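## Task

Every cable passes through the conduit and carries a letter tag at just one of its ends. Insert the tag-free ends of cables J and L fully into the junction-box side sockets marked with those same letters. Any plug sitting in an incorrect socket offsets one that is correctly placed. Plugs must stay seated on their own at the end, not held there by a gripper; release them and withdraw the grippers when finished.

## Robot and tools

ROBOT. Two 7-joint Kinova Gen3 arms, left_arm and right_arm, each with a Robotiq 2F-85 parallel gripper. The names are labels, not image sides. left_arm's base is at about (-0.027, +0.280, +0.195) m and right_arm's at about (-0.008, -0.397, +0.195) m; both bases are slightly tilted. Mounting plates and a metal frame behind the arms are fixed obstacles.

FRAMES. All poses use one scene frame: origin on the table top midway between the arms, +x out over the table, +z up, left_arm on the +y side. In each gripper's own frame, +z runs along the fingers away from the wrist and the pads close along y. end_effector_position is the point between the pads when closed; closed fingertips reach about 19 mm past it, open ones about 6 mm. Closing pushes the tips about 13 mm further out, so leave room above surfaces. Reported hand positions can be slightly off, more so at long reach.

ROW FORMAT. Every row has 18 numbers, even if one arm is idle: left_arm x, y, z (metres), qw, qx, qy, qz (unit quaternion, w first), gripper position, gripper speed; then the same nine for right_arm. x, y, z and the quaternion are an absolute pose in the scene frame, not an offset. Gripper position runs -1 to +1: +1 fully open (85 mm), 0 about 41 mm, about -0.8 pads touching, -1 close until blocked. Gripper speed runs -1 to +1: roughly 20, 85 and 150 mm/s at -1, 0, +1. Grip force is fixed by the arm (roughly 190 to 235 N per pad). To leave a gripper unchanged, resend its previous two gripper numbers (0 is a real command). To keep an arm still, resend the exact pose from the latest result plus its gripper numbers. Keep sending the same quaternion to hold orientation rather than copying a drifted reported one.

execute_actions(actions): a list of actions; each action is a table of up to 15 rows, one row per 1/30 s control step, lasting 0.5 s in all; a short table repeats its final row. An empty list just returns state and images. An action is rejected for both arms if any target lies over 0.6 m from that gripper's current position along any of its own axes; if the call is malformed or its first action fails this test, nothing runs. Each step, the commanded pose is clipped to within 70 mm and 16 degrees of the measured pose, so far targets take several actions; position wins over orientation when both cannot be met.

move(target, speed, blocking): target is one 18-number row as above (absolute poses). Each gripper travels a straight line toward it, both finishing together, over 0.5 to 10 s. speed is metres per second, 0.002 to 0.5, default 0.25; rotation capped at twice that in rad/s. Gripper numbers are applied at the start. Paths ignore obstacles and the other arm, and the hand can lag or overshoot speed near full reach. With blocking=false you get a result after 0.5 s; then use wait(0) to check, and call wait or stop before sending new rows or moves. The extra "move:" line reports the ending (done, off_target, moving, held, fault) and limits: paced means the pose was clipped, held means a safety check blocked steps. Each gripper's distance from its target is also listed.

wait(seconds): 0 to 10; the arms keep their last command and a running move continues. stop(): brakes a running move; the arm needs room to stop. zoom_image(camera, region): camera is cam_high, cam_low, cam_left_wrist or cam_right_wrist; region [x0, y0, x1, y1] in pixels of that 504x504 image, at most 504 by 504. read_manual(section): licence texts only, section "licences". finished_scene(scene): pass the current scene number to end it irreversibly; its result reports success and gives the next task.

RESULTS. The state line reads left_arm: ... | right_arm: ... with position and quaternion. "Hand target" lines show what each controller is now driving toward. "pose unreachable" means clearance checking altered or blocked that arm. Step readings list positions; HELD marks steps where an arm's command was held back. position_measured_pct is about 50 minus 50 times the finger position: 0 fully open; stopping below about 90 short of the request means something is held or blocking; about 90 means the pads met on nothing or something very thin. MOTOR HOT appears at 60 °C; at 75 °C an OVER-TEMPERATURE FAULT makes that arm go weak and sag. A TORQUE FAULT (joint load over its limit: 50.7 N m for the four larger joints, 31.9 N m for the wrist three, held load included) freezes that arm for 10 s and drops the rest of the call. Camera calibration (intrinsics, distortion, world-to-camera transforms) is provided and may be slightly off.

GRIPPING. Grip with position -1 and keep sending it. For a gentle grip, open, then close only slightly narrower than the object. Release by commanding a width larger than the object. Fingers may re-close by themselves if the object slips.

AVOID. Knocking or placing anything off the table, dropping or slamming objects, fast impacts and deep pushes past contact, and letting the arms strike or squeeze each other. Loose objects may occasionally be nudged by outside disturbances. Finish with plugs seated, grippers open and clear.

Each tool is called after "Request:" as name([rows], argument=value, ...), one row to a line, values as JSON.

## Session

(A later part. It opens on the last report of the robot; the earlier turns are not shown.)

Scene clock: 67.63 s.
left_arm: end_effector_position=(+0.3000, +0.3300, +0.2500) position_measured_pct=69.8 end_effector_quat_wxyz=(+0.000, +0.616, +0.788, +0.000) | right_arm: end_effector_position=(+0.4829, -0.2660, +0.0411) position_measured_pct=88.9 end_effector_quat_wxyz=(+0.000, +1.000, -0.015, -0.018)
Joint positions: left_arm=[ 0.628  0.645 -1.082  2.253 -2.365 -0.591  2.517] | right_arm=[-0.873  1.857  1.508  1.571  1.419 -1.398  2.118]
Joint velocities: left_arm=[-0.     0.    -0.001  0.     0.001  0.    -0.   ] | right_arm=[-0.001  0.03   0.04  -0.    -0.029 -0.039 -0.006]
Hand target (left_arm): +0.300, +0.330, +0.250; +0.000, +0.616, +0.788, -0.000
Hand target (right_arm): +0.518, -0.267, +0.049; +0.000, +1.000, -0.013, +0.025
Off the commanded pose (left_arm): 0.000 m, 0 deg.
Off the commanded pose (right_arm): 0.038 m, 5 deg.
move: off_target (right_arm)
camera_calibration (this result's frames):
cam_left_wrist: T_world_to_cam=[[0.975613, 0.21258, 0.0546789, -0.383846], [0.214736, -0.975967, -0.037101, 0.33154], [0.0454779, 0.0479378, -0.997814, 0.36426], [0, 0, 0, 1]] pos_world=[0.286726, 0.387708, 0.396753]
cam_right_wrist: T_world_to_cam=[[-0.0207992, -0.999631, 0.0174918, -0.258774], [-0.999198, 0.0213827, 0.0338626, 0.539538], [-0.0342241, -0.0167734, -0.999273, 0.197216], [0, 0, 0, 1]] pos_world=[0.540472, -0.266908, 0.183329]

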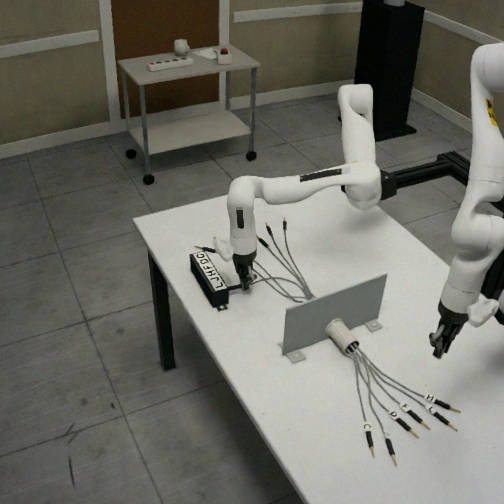

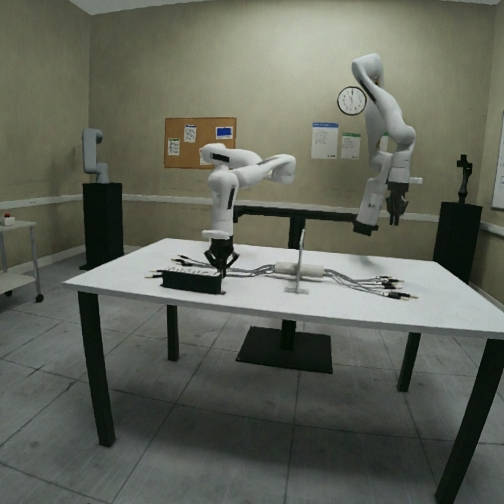

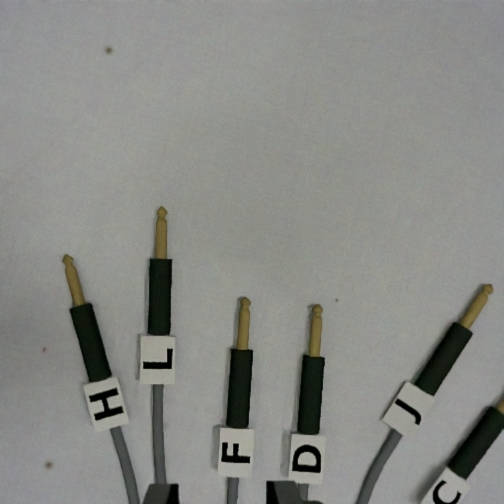

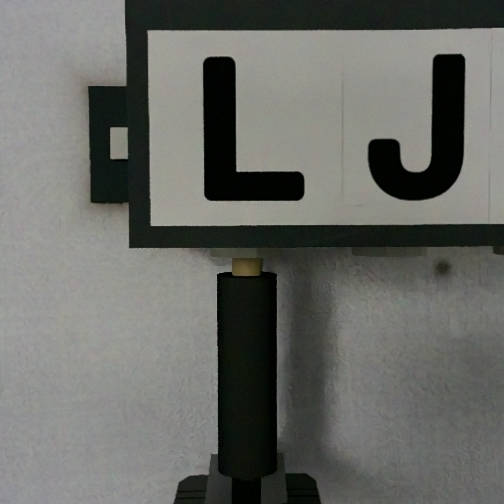

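Request:
move(target=[0.3,0.33,0.25,0,0.616,0.788,0,-0.4,0,0.474,-0.2662,0.044,0,1,-0.013,0,-0.3,0], speed=0.02)

Request:
move(target=[0.3,0.33,0.25,0,0.616,0.788,0,-0.4,0,0.46,-0.28,0.12,0,1,-0.013,0,-0.3,0], speed=0.1)

Request:
move(target=[0.3,0.33,0.25,0,0.616,0.788,0,-0.4,0,0.31,-0.45,0.06,0.189,0.659,-0.706,0.177,-0.3,0])

Scene clock: 68.87 s.
left_arm: end_effector_position=(+0.3000, +0.3300, +0.2500) position_measured_pct=69.8 end_effector_quat_wxyz=(+0.000, +0.616, +0.788, +0.000) | right_arm: end_effector_position=(+0.4741, -0.2663, +0.0440) position_measured_pct=65.1 end_effector_quat_wxyz=(-0.000, +1.000, -0.013, -0.000)
Joint positions: left_arm=[ 0.628  0.645 -1.082  2.253 -2.365 -0.591  2.517] | right_arm=[-0.915  1.867  1.505  1.645  1.38  -1.384  2.159]
Joint velocities: left_arm=[-0.001 -0.002  0.002  0.    -0.    -0.     0.   ] | right_arm=[-0.006  0.001  0.001  0.006 -0.003  0.002  0.002]
Hand target (left_arm): +0.300, +0.330, +0.250; +0.000, +0.616, +0.788, -0.000
Hand target (right_arm): +0.474, -0.266, +0.044; -0.000, +1.000, -0.013, +0.000
Off the commanded pose (left_arm): 0.000 m, 0 deg.
Off the commanded pose (right_arm): 0.000 m, 0 deg.
move: done
camera_calibration (this result's frames):
cam_left_wrist: T_world_to_cam=[[0.975613, 0.21258, 0.0546792, -0.383846], [0.214736, -0.975967, -0.0371013, 0.33154], [0.0454781, 0.0479381, -0.997814, 0.36426], [0, 0, 0, 1]] pos_world=[0.286726, 0.387708, 0.396753]
cam_right_wrist: T_world_to_cam=[[-0.0180092, -0.999694, 0.0169811, -0.260643], [-0.999837, 0.017981, -0.00181022, 0.531616], [0.00150433, -0.0170109, -0.999854, 0.182825], [0, 0, 0, 1]] pos_world=[0.52656, -0.267012, 0.188186]

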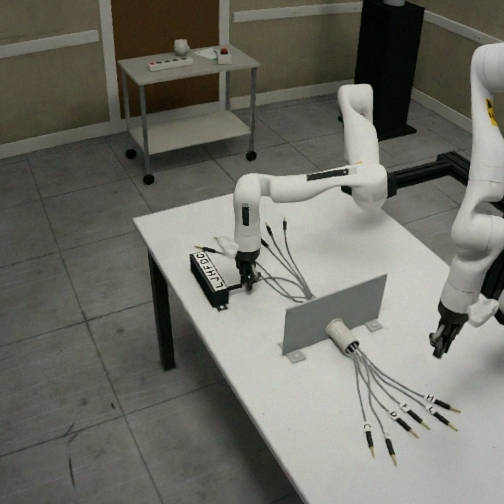

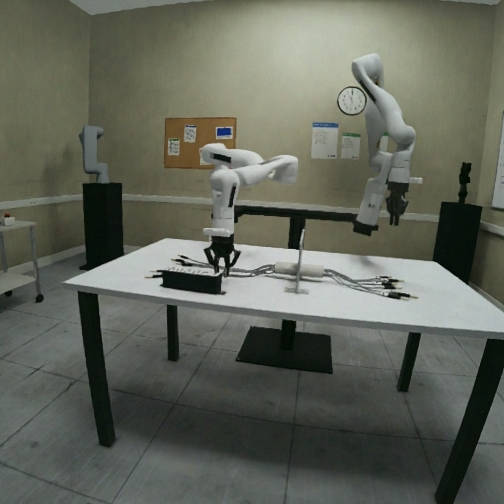

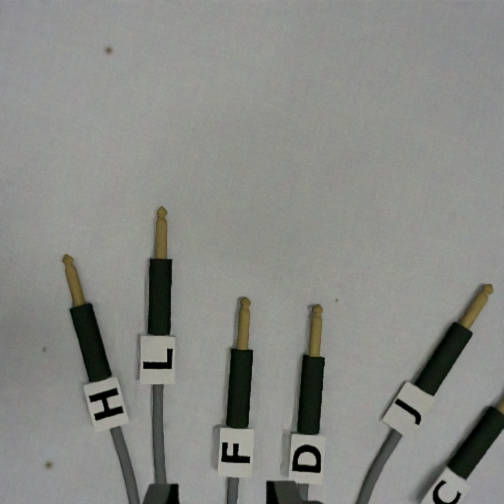

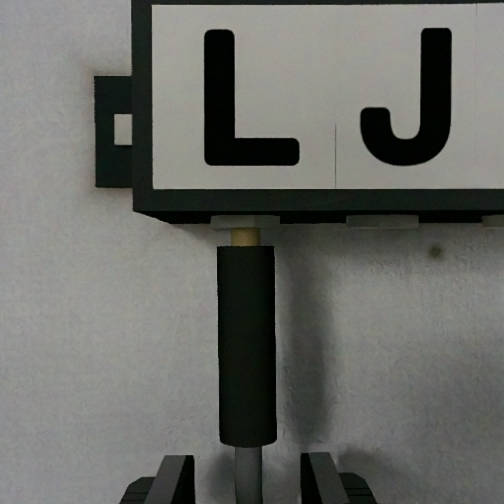

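Scene clock: 70.00 s.
left_arm: end_effector_position=(+0.3000, +0.3300, +0.2500) position_measured_pct=69.8 end_effector_quat_wxyz=(+0.000, +0.616, +0.788, +0.000) | right_arm: end_effector_position=(+0.4599, -0.2801, +0.1198) position_measured_pct=65.1 end_effector_quat_wxyz=(+0.000, +1.000, -0.013, -0.000)
Joint positions: left_arm=[ 0.628  0.645 -1.082  2.253 -2.365 -0.591  2.517] | right_arm=[-0.944  1.753  1.589  1.76   1.494 -1.469  2.233]
Joint velocities: left_arm=[-0.    -0.002 -0.001 -0.    -0.    -0.001  0.   ] | right_arm=[-0.001 -0.004  0.002  0.002  0.    -0.002  0.001]
Hand target (left_arm): +0.300, +0.330, +0.250; +0.000, +0.616, +0.788, -0.000
Hand target (right_arm): +0.460, -0.280, +0.120; +0.000, +1.000, -0.013, +0.000
Off the commanded pose (left_arm): 0.000 m, 0 deg.
Off the commanded pose (right_arm): 0.000 m, 0 deg.
move: done
camera_calibration (this result's frames):
cam_left_wrist: T_world_to_cam=[[0.975613, 0.21258, 0.0546788, -0.383846], [0.214736, -0.975967, -0.0371013, 0.33154], [0.0454777, 0.047938, -0.997814, 0.36426], [0, 0, 0, 1]] pos_world=[0.286726, 0.387708, 0.396753]
cam_right_wrist: T_world_to_cam=[[-0.0178584, -0.99969, 0.0173747, -0.276125], [-0.999839, 0.0178285, -0.00187638, 0.517781], [0.00156603, -0.0174054, -0.999847, 0.258263], [0, 0, 0, 1]] pos_world=[0.512362, -0.280776, 0.263993]

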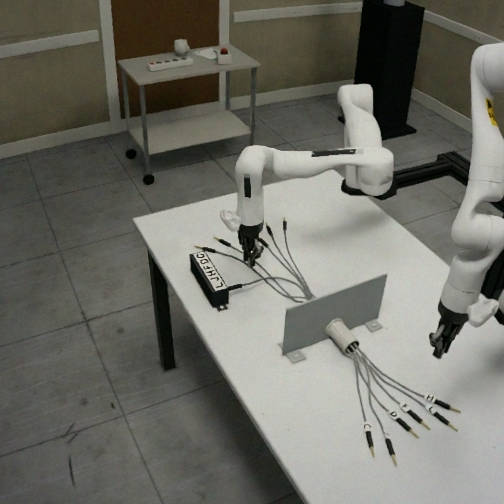

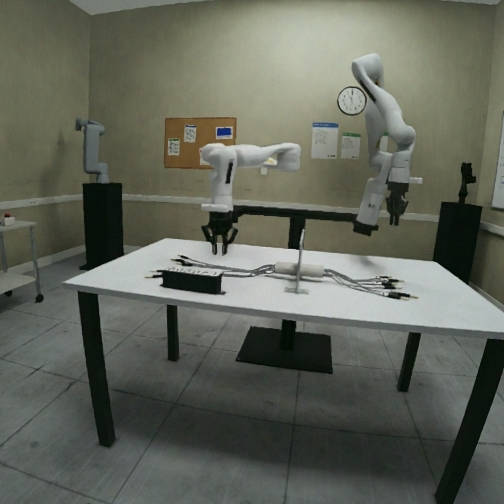

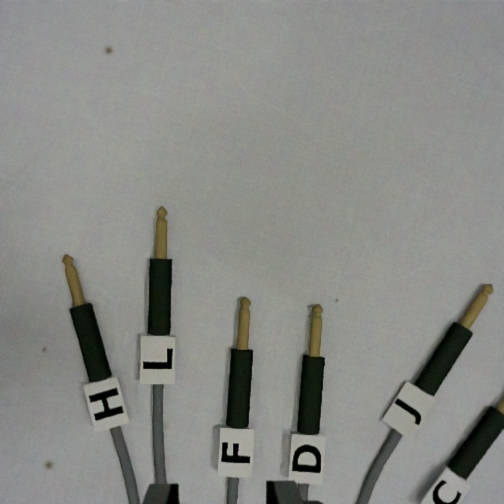

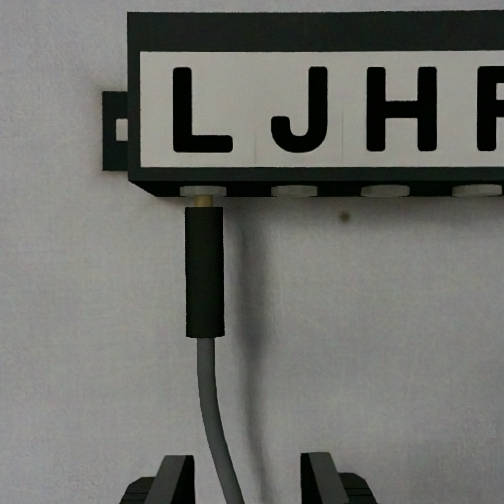

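Scene clock: 73.77 s.
left_arm: end_effector_position=(+0.3000, +0.3300, +0.2500) position_measured_pct=69.8 end_effector_quat_wxyz=(+0.000, +0.616, +0.788, +0.000) | right_arm: end_effector_position=(+0.3102, -0.4499, +0.0599) position_measured_pct=65.1 end_effector_quat_wxyz=(-0.189, -0.659, +0.706, -0.177)
Joint positions: left_arm=[ 0.628  0.645 -1.082  2.253 -2.365 -0.591  2.517] | right_arm=[-1.188  2.096  1.414  2.132  1.517 -1.205  0.687]
Joint velocities: left_arm=[-0.001 -0.    -0.    -0.     0.001 -0.     0.   ] | right_arm=[ 0.002  0.002 -0.001 -0.003  0.002  0.    -0.004]
Hand target (left_arm): +0.300, +0.330, +0.250; +0.000, +0.616, +0.788, -0.000
Hand target (right_arm): +0.310, -0.450, +0.060; +0.189, +0.659, -0.706, +0.177
Off the commanded pose (left_arm): 0.000 m, 0 deg.
Off the commanded pose (right_arm): 0.000 m, 0 deg.
move: done
camera_calibration (this result's frames):
cam_left_wrist: T_world_to_cam=[[0.975613, 0.212579, 0.0546789, -0.383846], [0.214736, -0.975967, -0.0371013, 0.33154], [0.0454778, 0.047938, -0.997814, 0.36426], [0, 0, 0, 1]] pos_world=[0.286726, 0.387708, 0.396753]
cam_right_wrist: T_world_to_cam=[[-0.997484, 0.0687548, 0.0172887, 0.337109], [0.0508311, 0.863587, -0.501631, 0.455504], [-0.0494198, -0.49949, -0.864909, -0.0134531], [0, 0, 0, 1]] pos_world=[0.312442, -0.423265, 0.211031]

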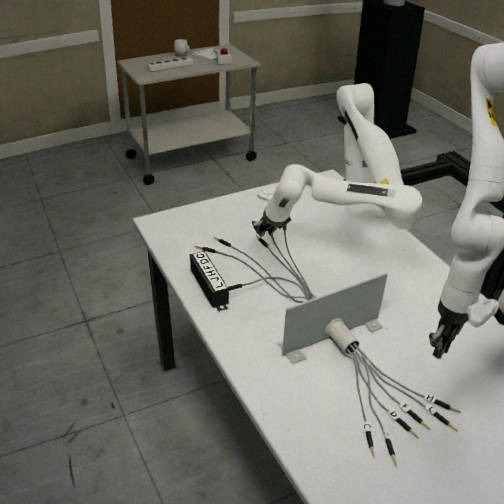

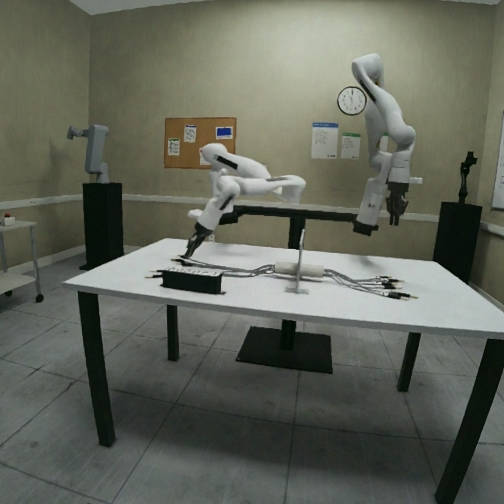

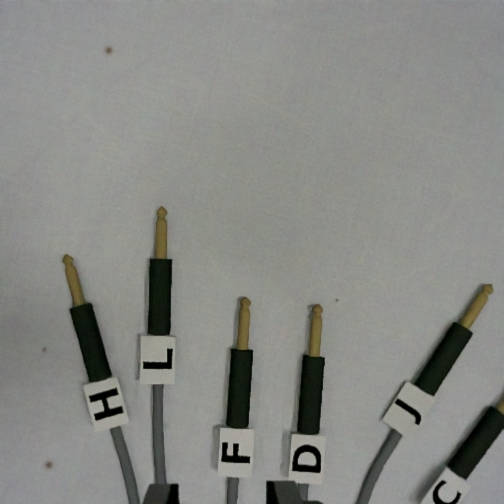

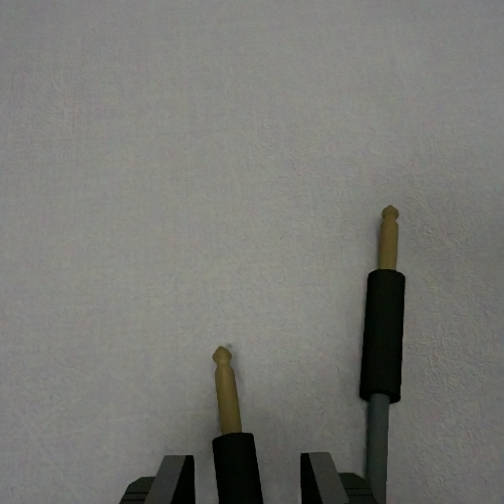

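Request:
move(target=[0.3,0.33,0.25,0,0.616,0.788,0,-0.4,0,0.31,-0.444,0.026,0.178,0.7,-0.665,0.188,-0.3,0], speed=0.04)

Request:
move(target=[0.3,0.33,0.25,0,0.616,0.788,0,-0.4,0,0.31,-0.444,0.026,0.178,0.7,-0.665,0.188,-1,0])

Request:
move(target=[0.3,0.33,0.25,0,0.616,0.788,0,-0.4,0,0.32,-0.435,0.09,0.178,0.7,-0.665,0.188,-1,0], speed=0.06)

Request:
move(target=[0.3,0.33,0.25,0,0.616,0.788,0,-0.4,0,0.452,-0.298,0.09,0.003,0.966,-0.013,0.259,-1,0], speed=0.15)

Request:
move(target=[0.3,0.33,0.25,0,0.616,0.788,0,-0.4,0,0.456,-0.298,0.058,0.003,0.966,-0.013,0.259,-1,0], speed=0.04)

Scene clock: 75.73 s.
left_arm: end_effector_position=(+0.3000, +0.3300, +0.2500) position_measured_pct=69.8 end_effector_quat_wxyz=(+0.000, +0.616, +0.788, +0.000) | right_arm: end_effector_position=(+0.3100, -0.4439, +0.0261) position_measured_pct=65.1 end_effector_quat_wxyz=(+0.178, +0.700, -0.665, +0.188)
Joint positions: left_arm=[ 0.628  0.645 -1.082  2.253 -2.365 -0.591  2.517] | right_arm=[-1.261  2.176  1.331  2.124  1.396 -1.166  0.748]
Joint velocities: left_arm=[-0.     0.002  0.001  0.     0.    -0.001  0.   ] | right_arm=[-0.003  0.002 -0.002 -0.001 -0.001  0.003  0.001]
Hand target (left_arm): +0.300, +0.330, +0.250; +0.000, +0.616, +0.788, -0.000
Hand target (right_arm): +0.310, -0.444, +0.026; +0.178, +0.700, -0.665, +0.188
Off the commanded pose (left_arm): 0.000 m, 0 deg.
Off the commanded pose (right_arm): 0.000 m, 0 deg.
move: done
camera_calibration (this result's frames):
cam_left_wrist: T_world_to_cam=[[0.975613, 0.21258, 0.054679, -0.383846], [0.214736, -0.975967, -0.0371013, 0.33154], [0.0454779, 0.0479381, -0.997814, 0.36426], [0, 0, 0, 1]] pos_world=[0.286726, 0.387708, 0.396753]
cam_right_wrist: T_world_to_cam=[[-0.998604, -0.0496488, 0.0180522, 0.2849], [-0.0520018, 0.863571, -0.501538, 0.46526], [0.00931141, -0.501776, -0.864947, -0.0590145], [0, 0, 0, 1]] pos_world=[0.309246, -0.417253, 0.177158]

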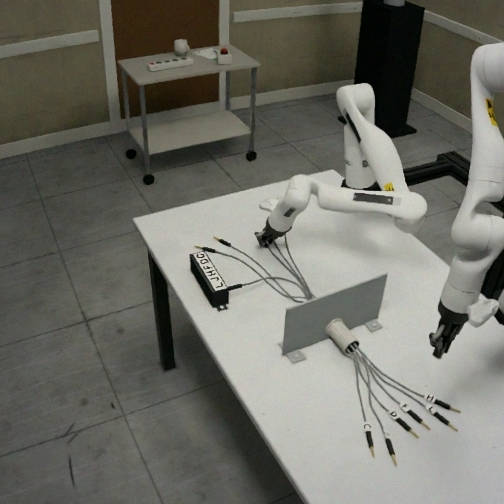

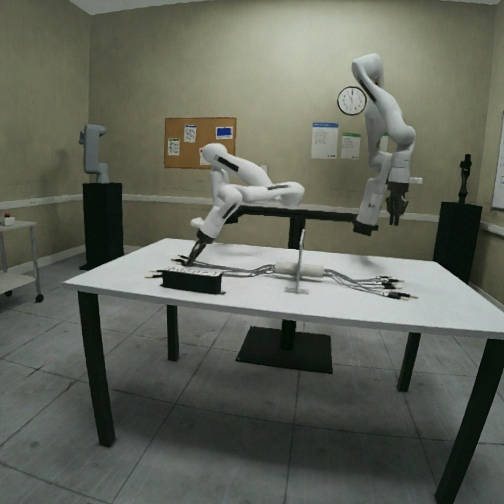

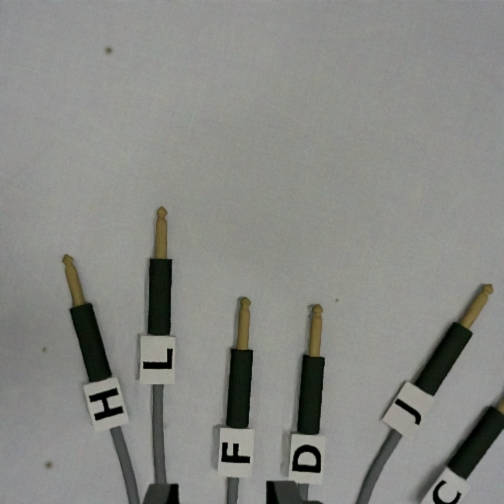

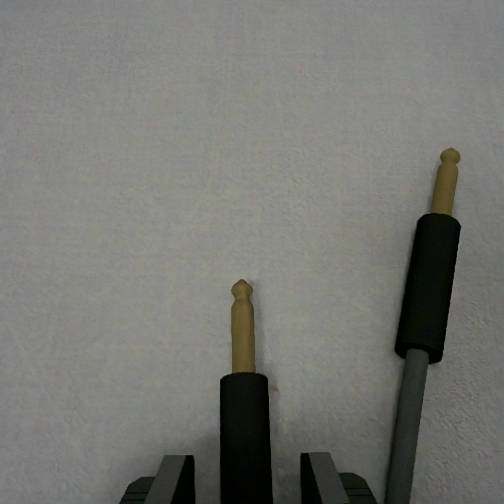

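Scene clock: 76.43 s.
left_arm: end_effector_position=(+0.3000, +0.3300, +0.2500) position_measured_pct=69.8 end_effector_quat_wxyz=(+0.000, +0.616, +0.788, +0.000) | right_arm: end_effector_position=(+0.3103, -0.4441, +0.0272) position_measured_pct=84.9 end_effector_quat_wxyz=(+0.178, +0.700, -0.665, +0.189)
Joint positions: left_arm=[ 0.628  0.645 -1.082  2.253 -2.365 -0.591  2.517] | right_arm=[-1.262  2.175  1.332  2.126  1.398 -1.164  0.748]
Joint velocities: left_arm=[-0.    -0.     0.001 -0.     0.     0.     0.   ] | right_arm=[ 0.001 -0.001 -0.001  0.001 -0.001  0.001  0.   ]
Hand target (left_arm): +0.300, +0.330, +0.250; +0.000, +0.616, +0.788, -0.000
Hand target (right_arm): +0.310, -0.444, +0.026; +0.178, +0.700, -0.665, +0.188
Off the commanded pose (left_arm): 0.000 m, 0 deg.
Off the commanded pose (right_arm): 0.001 m, 0 deg.
move: done
camera_calibration (this result's frames):
cam_left_wrist: T_world_to_cam=[[0.975613, 0.21258, 0.0546789, -0.383846], [0.214737, -0.975967, -0.0371012, 0.33154], [0.0454778, 0.0479379, -0.997814, 0.36426], [0, 0, 0, 1]] pos_world=[0.286726, 0.387708, 0.396753]
cam_right_wrist: T_world_to_cam=[[-0.9986, -0.050316, 0.0163134, 0.284881], [-0.0516862, 0.862678, -0.503105, 0.465484], [0.011241, -0.503244, -0.864071, -0.0594254], [0, 0, 0, 1]] pos_world=[0.30921, -0.417134, 0.178192]

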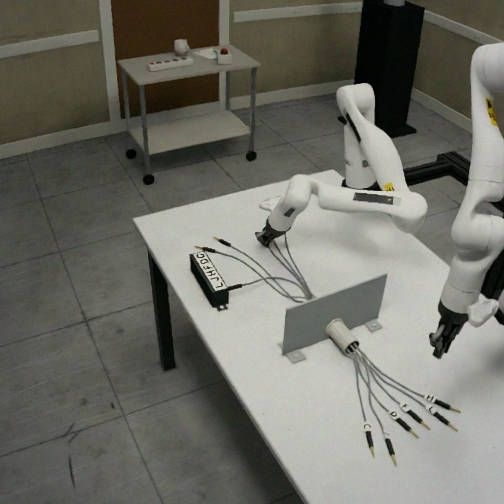

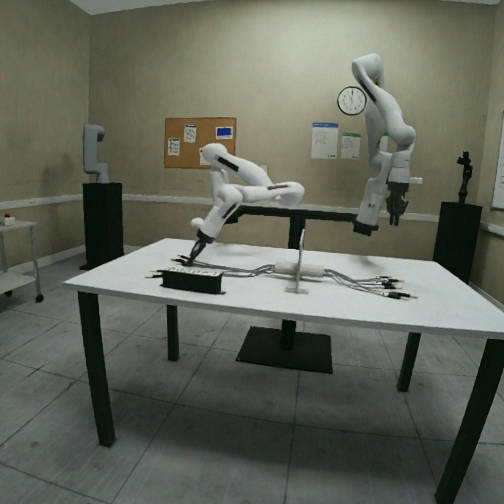

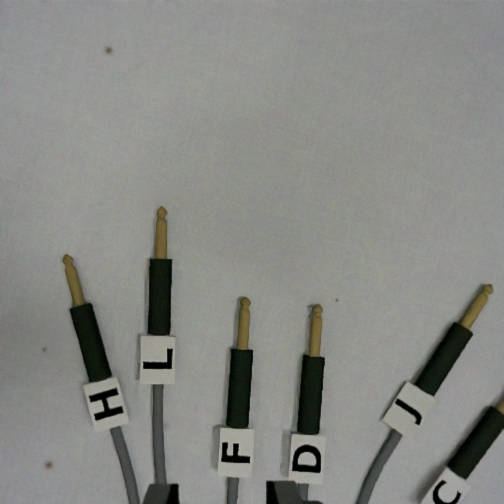

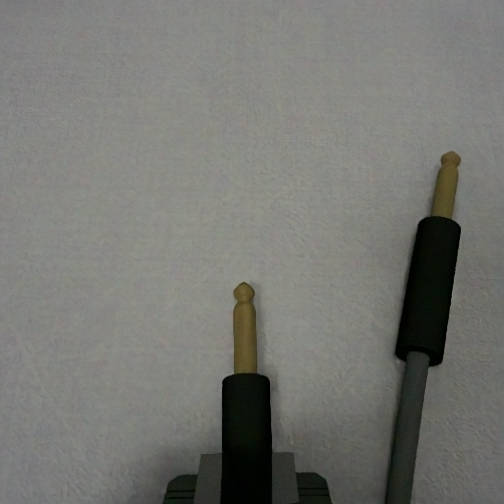

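Scene clock: 77.80 s.
left_arm: end_effector_position=(+0.3000, +0.3300, +0.2500) position_measured_pct=69.8 end_effector_quat_wxyz=(+0.000, +0.616, +0.788, +0.000) | right_arm: end_effector_position=(+0.3198, -0.4351, +0.0898) position_measured_pct=84.9 end_effector_quat_wxyz=(+0.178, +0.700, -0.665, +0.188)
Joint positions: left_arm=[ 0.628  0.645 -1.082  2.253 -2.365 -0.591  2.517] | right_arm=[-1.234  2.055  1.467  2.169  1.55  -1.205  0.795]
Joint velocities: left_arm=[ 0.    -0.002 -0.002  0.     0.     0.     0.   ] | right_arm=[ 0.001 -0.004  0.003 -0.001  0.002 -0.003  0.   ]
Hand target (left_arm): +0.300, +0.330, +0.250; +0.000, +0.616, +0.788, -0.000
Hand target (right_arm): +0.320, -0.435, +0.090; +0.178, +0.700, -0.665, +0.188
Off the commanded pose (left_arm): 0.000 m, 0 deg.
Off the commanded pose (right_arm): 0.000 m, 0 deg.
move: done
camera_calibration (this result's frames):
cam_left_wrist: T_world_to_cam=[[0.975613, 0.21258, 0.054679, -0.383846], [0.214736, -0.975967, -0.037101, 0.33154], [0.045478, 0.0479378, -0.997814, 0.36426], [0, 0, 0, 1]] pos_world=[0.286726, 0.387708, 0.396753]
cam_right_wrist: T_world_to_cam=[[-0.998579, -0.0500757, 0.0182149, 0.293746], [-0.0524446, 0.863121, -0.502267, 0.490176], [0.00942965, -0.502509, -0.864521, 0.0000627314], [0, 0, 0, 1]] pos_world=[0.319035, -0.40834, 0.240903]

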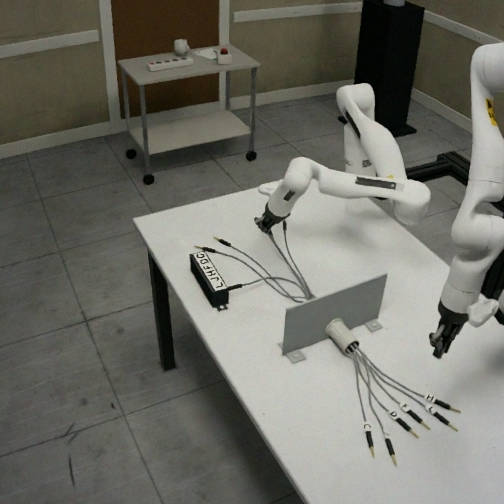

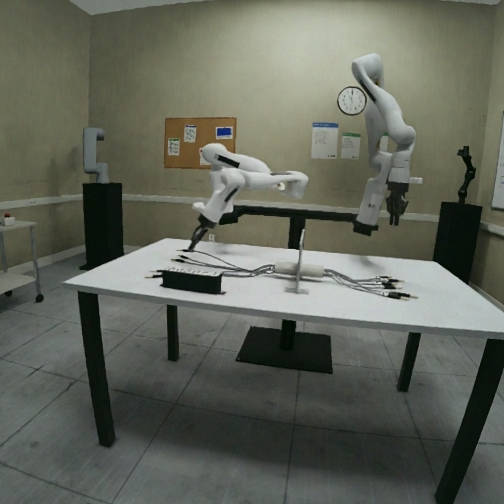

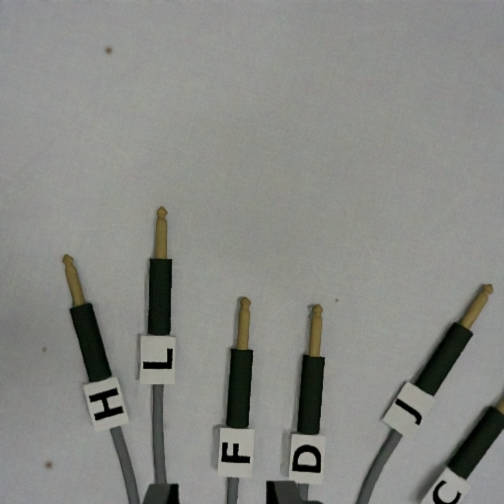

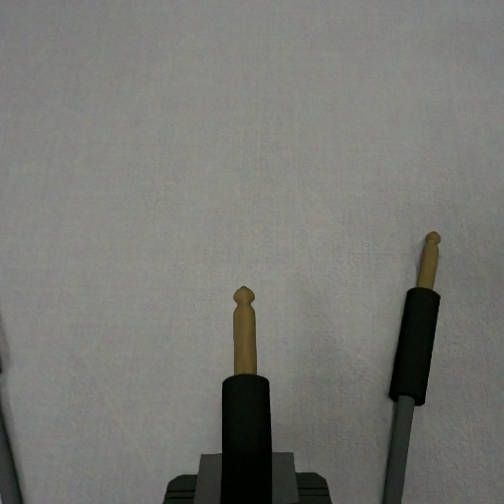

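Scene clock: 83.13 s.
left_arm: end_effector_position=(+0.3000, +0.3300, +0.2500) position_measured_pct=69.8 end_effector_quat_wxyz=(+0.000, +0.616, +0.788, +0.000) | right_arm: end_effector_position=(+0.4518, -0.2973, +0.0907) position_measured_pct=84.9 end_effector_quat_wxyz=(+0.002, +0.966, -0.013, +0.259)
Joint positions: left_arm=[ 0.628  0.645 -1.082  2.253 -2.365 -0.591  2.517] | right_arm=[-1.231  2.249  1.618  2.233  0.767 -1.448  2.294]
Joint velocities: left_arm=[ 0.001  0.     0.     0.    -0.001  0.001  0.   ] | right_arm=[ 0.007  0.    -0.002  0.001 -0.002 -0.003  0.006]
Hand target (left_arm): +0.300, +0.330, +0.250; +0.000, +0.616, +0.788, -0.000
Hand target (right_arm): +0.452, -0.298, +0.091; +0.003, +0.966, -0.013, +0.259
Off the commanded pose (left_arm): 0.000 m, 0 deg.
Off the commanded pose (right_arm): 0.001 m, 0 deg.
move: done
camera_calibration (this result's frames):
cam_left_wrist: T_world_to_cam=[[0.975613, 0.21258, 0.0546791, -0.383846], [0.214737, -0.975967, -0.0371012, 0.33154], [0.045478, 0.047938, -0.997814, 0.36426], [0, 0, 0, 1]] pos_world=[0.286726, 0.387708, 0.396753]
cam_right_wrist: T_world_to_cam=[[-0.0275986, -0.999477, 0.0168782, -0.288429], [-0.864947, 0.0154128, -0.501627, 0.493555], [0.501104, -0.0284429, -0.864919, -0.0123554], [0, 0, 0, 1]] pos_world=[0.42513, -0.296236, 0.241762]

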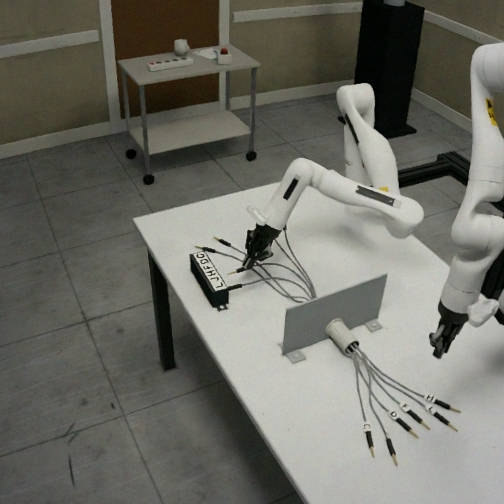

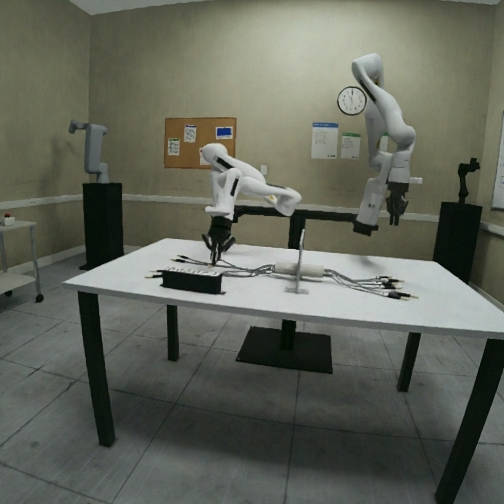

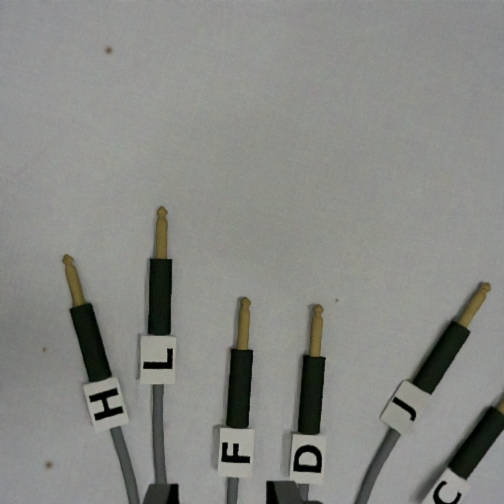

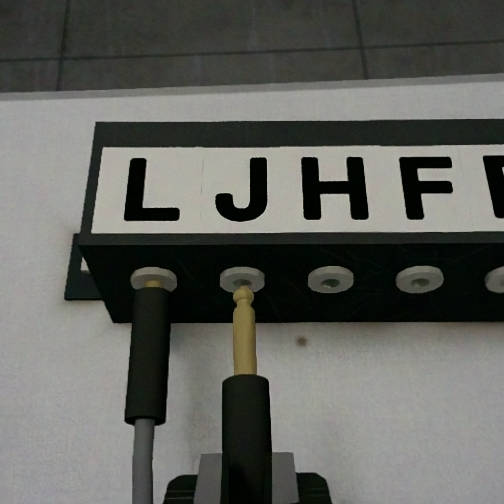

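Scene clock: 84.27 s.
left_arm: end_effector_position=(+0.3000, +0.3300, +0.2500) position_measured_pct=69.8 end_effector_quat_wxyz=(+0.000, +0.616, +0.788, +0.000) | right_arm: end_effector_position=(+0.4561, -0.2979, +0.0582) position_measured_pct=84.9 end_effector_quat_wxyz=(+0.003, +0.966, -0.013, +0.259)
Joint positions: left_arm=[ 0.628  0.645 -1.082  2.253 -2.365 -0.591  2.517] | right_arm=[-1.249  2.249  1.498  2.182  0.698 -1.341  2.315]
Joint velocities: left_arm=[ 0.     0.    -0.     0.     0.     0.001 -0.   ] | right_arm=[-0.001 -0.001 -0.002 -0.    -0.002  0.005  0.002]
Hand target (left_arm): +0.300, +0.330, +0.250; +0.000, +0.616, +0.788, -0.000
Hand target (right_arm): +0.456, -0.298, +0.058; +0.003, +0.966, -0.013, +0.259
Off the commanded pose (left_arm): 0.000 m, 0 deg.
Off the commanded pose (right_arm): 0.000 m, 0 deg.
move: done
camera_calibration (this result's frames):
cam_left_wrist: T_world_to_cam=[[0.975613, 0.212579, 0.054679, -0.383846], [0.214736, -0.975967, -0.0371014, 0.33154], [0.0454779, 0.0479382, -0.997814, 0.36426], [0, 0, 0, 1]] pos_world=[0.286726, 0.387708, 0.396753]
cam_right_wrist: T_world_to_cam=[[-0.0286613, -0.999442, 0.0171348, -0.287824], [-0.864831, 0.016198, -0.501801, 0.48117], [0.501244, -0.0292009, -0.864813, -0.0429311], [0, 0, 0, 1]] pos_world=[0.4294, -0.296711, 0.209256]

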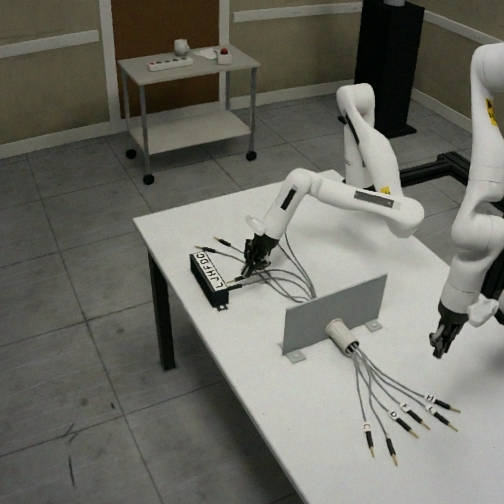

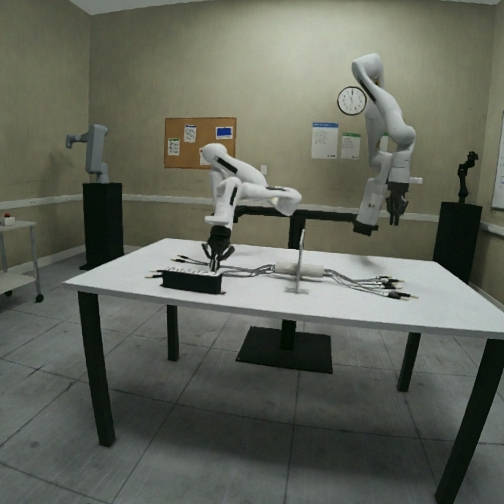

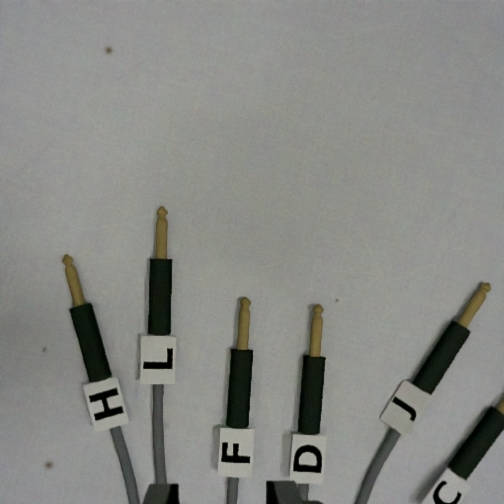

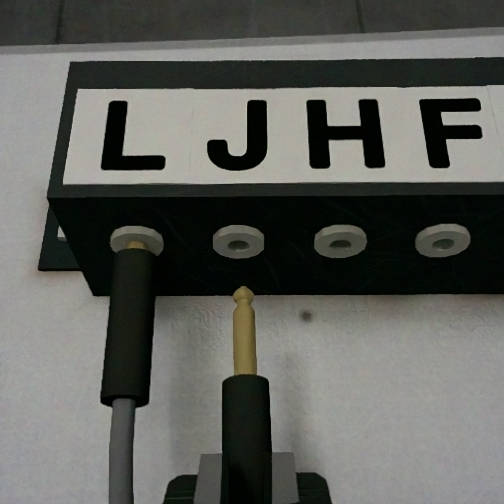

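Request:
move(target=[0.3,0.33,0.25,0,0.616,0.788,0,-0.4,0,0.458,-0.2966,0.0595,0.004,0.956,-0.013,0.292,-1,0], speed=0.04)

Request:
move(target=[0.3,0.33,0.25,0,0.616,0.788,0,-0.4,0,0.469,-0.2968,0.0595,0.004,0.956,-0.013,0.292,-1,0], speed=0.01)

Request:
zoom_image(camera="cam_right_wrist", region=[150,200,400,400])

Scene clock: 85.50 s.
left_arm: end_effector_position=(+0.3000, +0.3300, +0.2500) position_measured_pct=69.8 end_effector_quat_wxyz=(+0.000, +0.616, +0.788, +0.000) | right_arm: end_effector_position=(+0.4580, -0.2966, +0.0596) position_measured_pct=84.9 end_effector_quat_wxyz=(+0.004, +0.956, -0.014, +0.292)
Joint positions: left_arm=[ 0.628  0.645 -1.082  2.253 -2.365 -0.591  2.517] | right_arm=[-1.304  2.249  1.421  2.207  0.617 -1.257  2.343]
Joint velocities: left_arm=[-0.001  0.001 -0.001 -0.    -0.     0.    -0.   ] | right_arm=[-0.007 -0.    -0.005  0.002 -0.006  0.006  0.002]
Hand target (left_arm): +0.300, +0.330, +0.250; +0.000, +0.616, +0.788, -0.000
Hand target (right_arm): +0.458, -0.297, +0.060; +0.004, +0.956, -0.013, +0.292
Off the commanded pose (left_arm): 0.000 m, 0 deg.
Off the commanded pose (right_arm): 0.000 m, 0 deg.
joint sent to its limit (right arm) — the command would take joint 2 (shoulder) past its upper limit, so that joint was sent only as far as its limit.
move: done
camera_calibration (this result's frames):
cam_left_wrist: T_world_to_cam=[[0.975613, 0.21258, 0.0546789, -0.383846], [0.214736, -0.975967, -0.037101, 0.33154], [0.0454779, 0.0479377, -0.997814, 0.36426], [0, 0, 0, 1]] pos_world=[0.286726, 0.387708, 0.396753]
cam_right_wrist: T_world_to_cam=[[-0.0307049, -0.999368, 0.017907, -0.285621], [-0.828442, 0.0154215, -0.559862, 0.470088], [0.559232, -0.0320254, -0.828392, -0.0722079], [0, 0, 0, 1]] pos_world=[0.421052, -0.295002, 0.208483]

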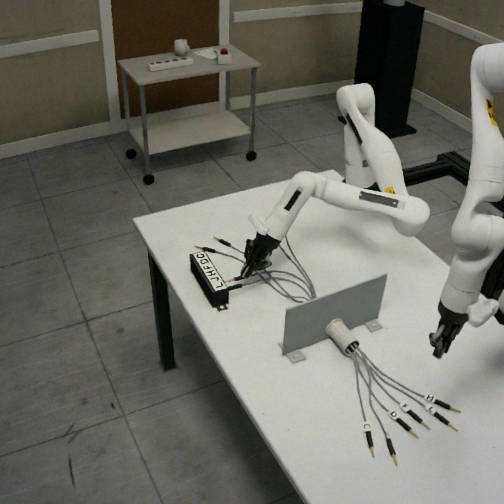

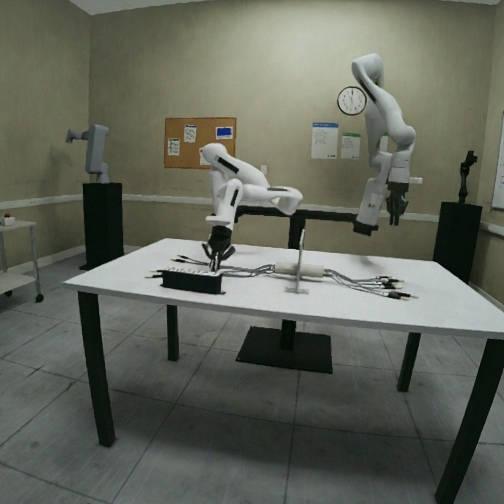

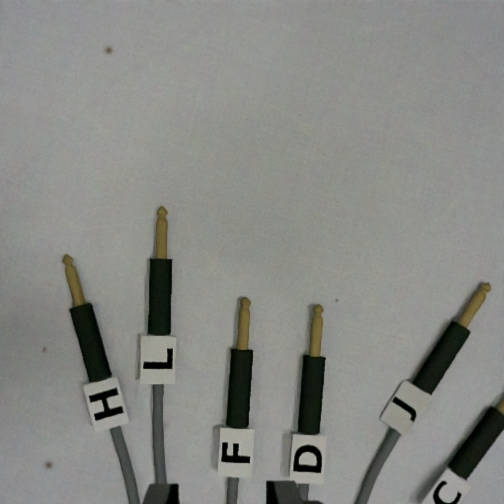

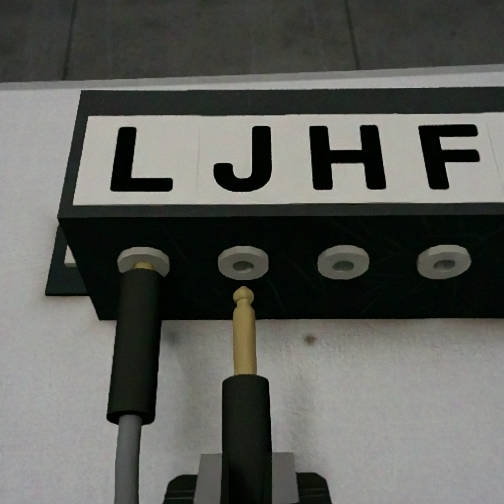

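Scene clock: 86.83 s.
left_arm: end_effector_position=(+0.3000, +0.3300, +0.2500) position_measured_pct=69.8 end_effector_quat_wxyz=(+0.000, +0.616, +0.788, +0.000) | right_arm: end_effector_position=(+0.4686, -0.2969, +0.0591) position_measured_pct=84.9 end_effector_quat_wxyz=(+0.004, +0.956, -0.013, +0.292)
Joint positions: left_arm=[ 0.628  0.645 -1.082  2.253 -2.365 -0.591  2.517] | right_arm=[-1.274  2.242  1.441  2.179  0.627 -1.249  2.345]
Joint velocities: left_arm=[-0.001 -0.001  0.    -0.    -0.001 -0.    -0.   ] | right_arm=[ 0.002 -0.     0.001 -0.002  0.001 -0.    -0.   ]
Hand target (left_arm): +0.300, +0.330, +0.250; +0.000, +0.616, +0.788, -0.000
Hand target (right_arm): +0.469, -0.297, +0.060; +0.004, +0.956, -0.013, +0.292
Off the commanded pose (left_arm): 0.000 m, 0 deg.
Off the commanded pose (right_arm): 0.001 m, 0 deg.
move: done
camera_calibration (this result's frames):
cam_left_wrist: T_world_to_cam=[[0.975613, 0.21258, 0.0546791, -0.383846], [0.214737, -0.975967, -0.0371012, 0.33154], [0.045478, 0.047938, -0.997814, 0.36426], [0, 0, 0, 1]] pos_world=[0.286726, 0.387708, 0.396753]
cam_right_wrist: T_world_to_cam=[[-0.0298598, -0.999371, 0.0191329, -0.286079], [-0.828758, 0.0140519, -0.559431, 0.478353], [0.55881, -0.0325611, -0.828656, -0.0784954], [0, 0, 0, 1]] pos_world=[0.431761, -0.295176, 0.208033]

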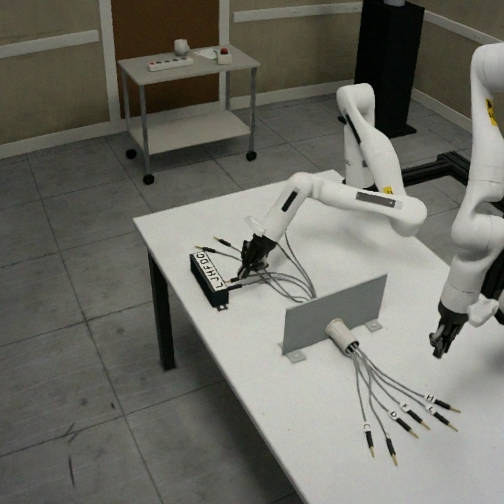

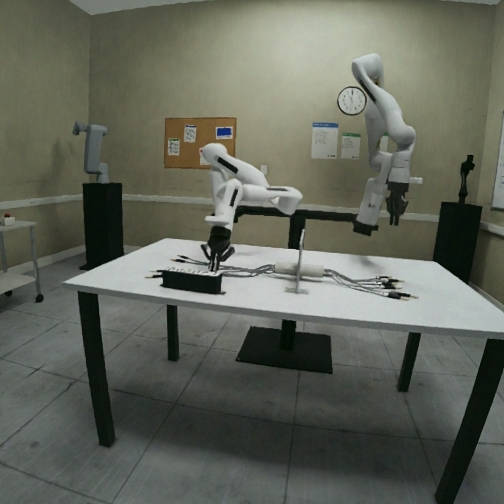

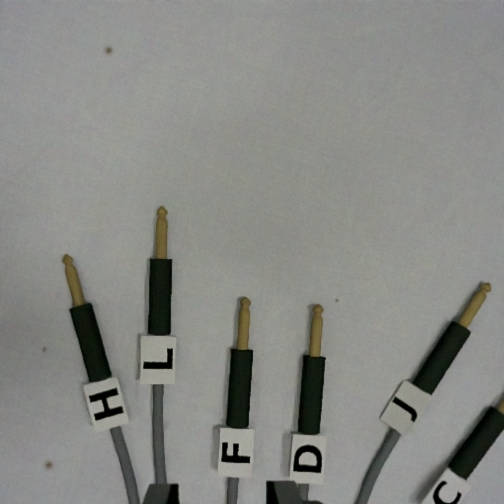

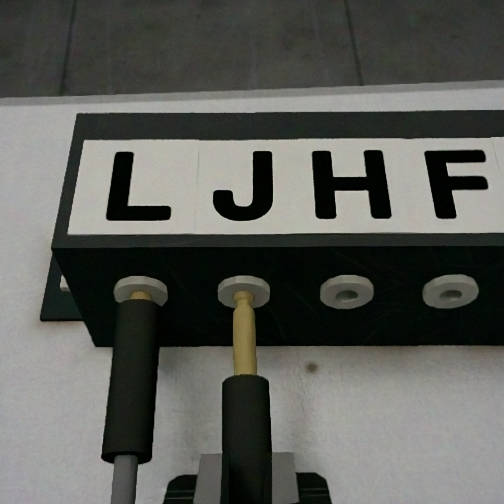

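Region (150, 200, 400, 400) of cam_right_wrist's 504x504 image, scaled by 2.016; it fills the top 403 rows of this view, and the rest is white.

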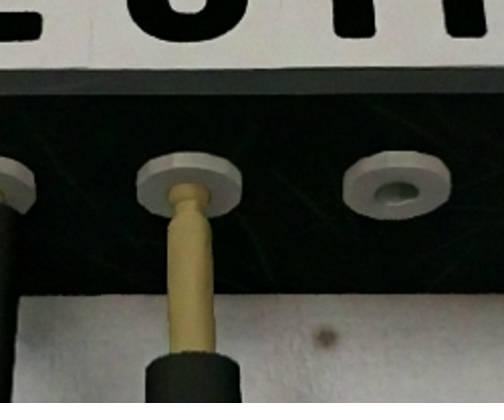

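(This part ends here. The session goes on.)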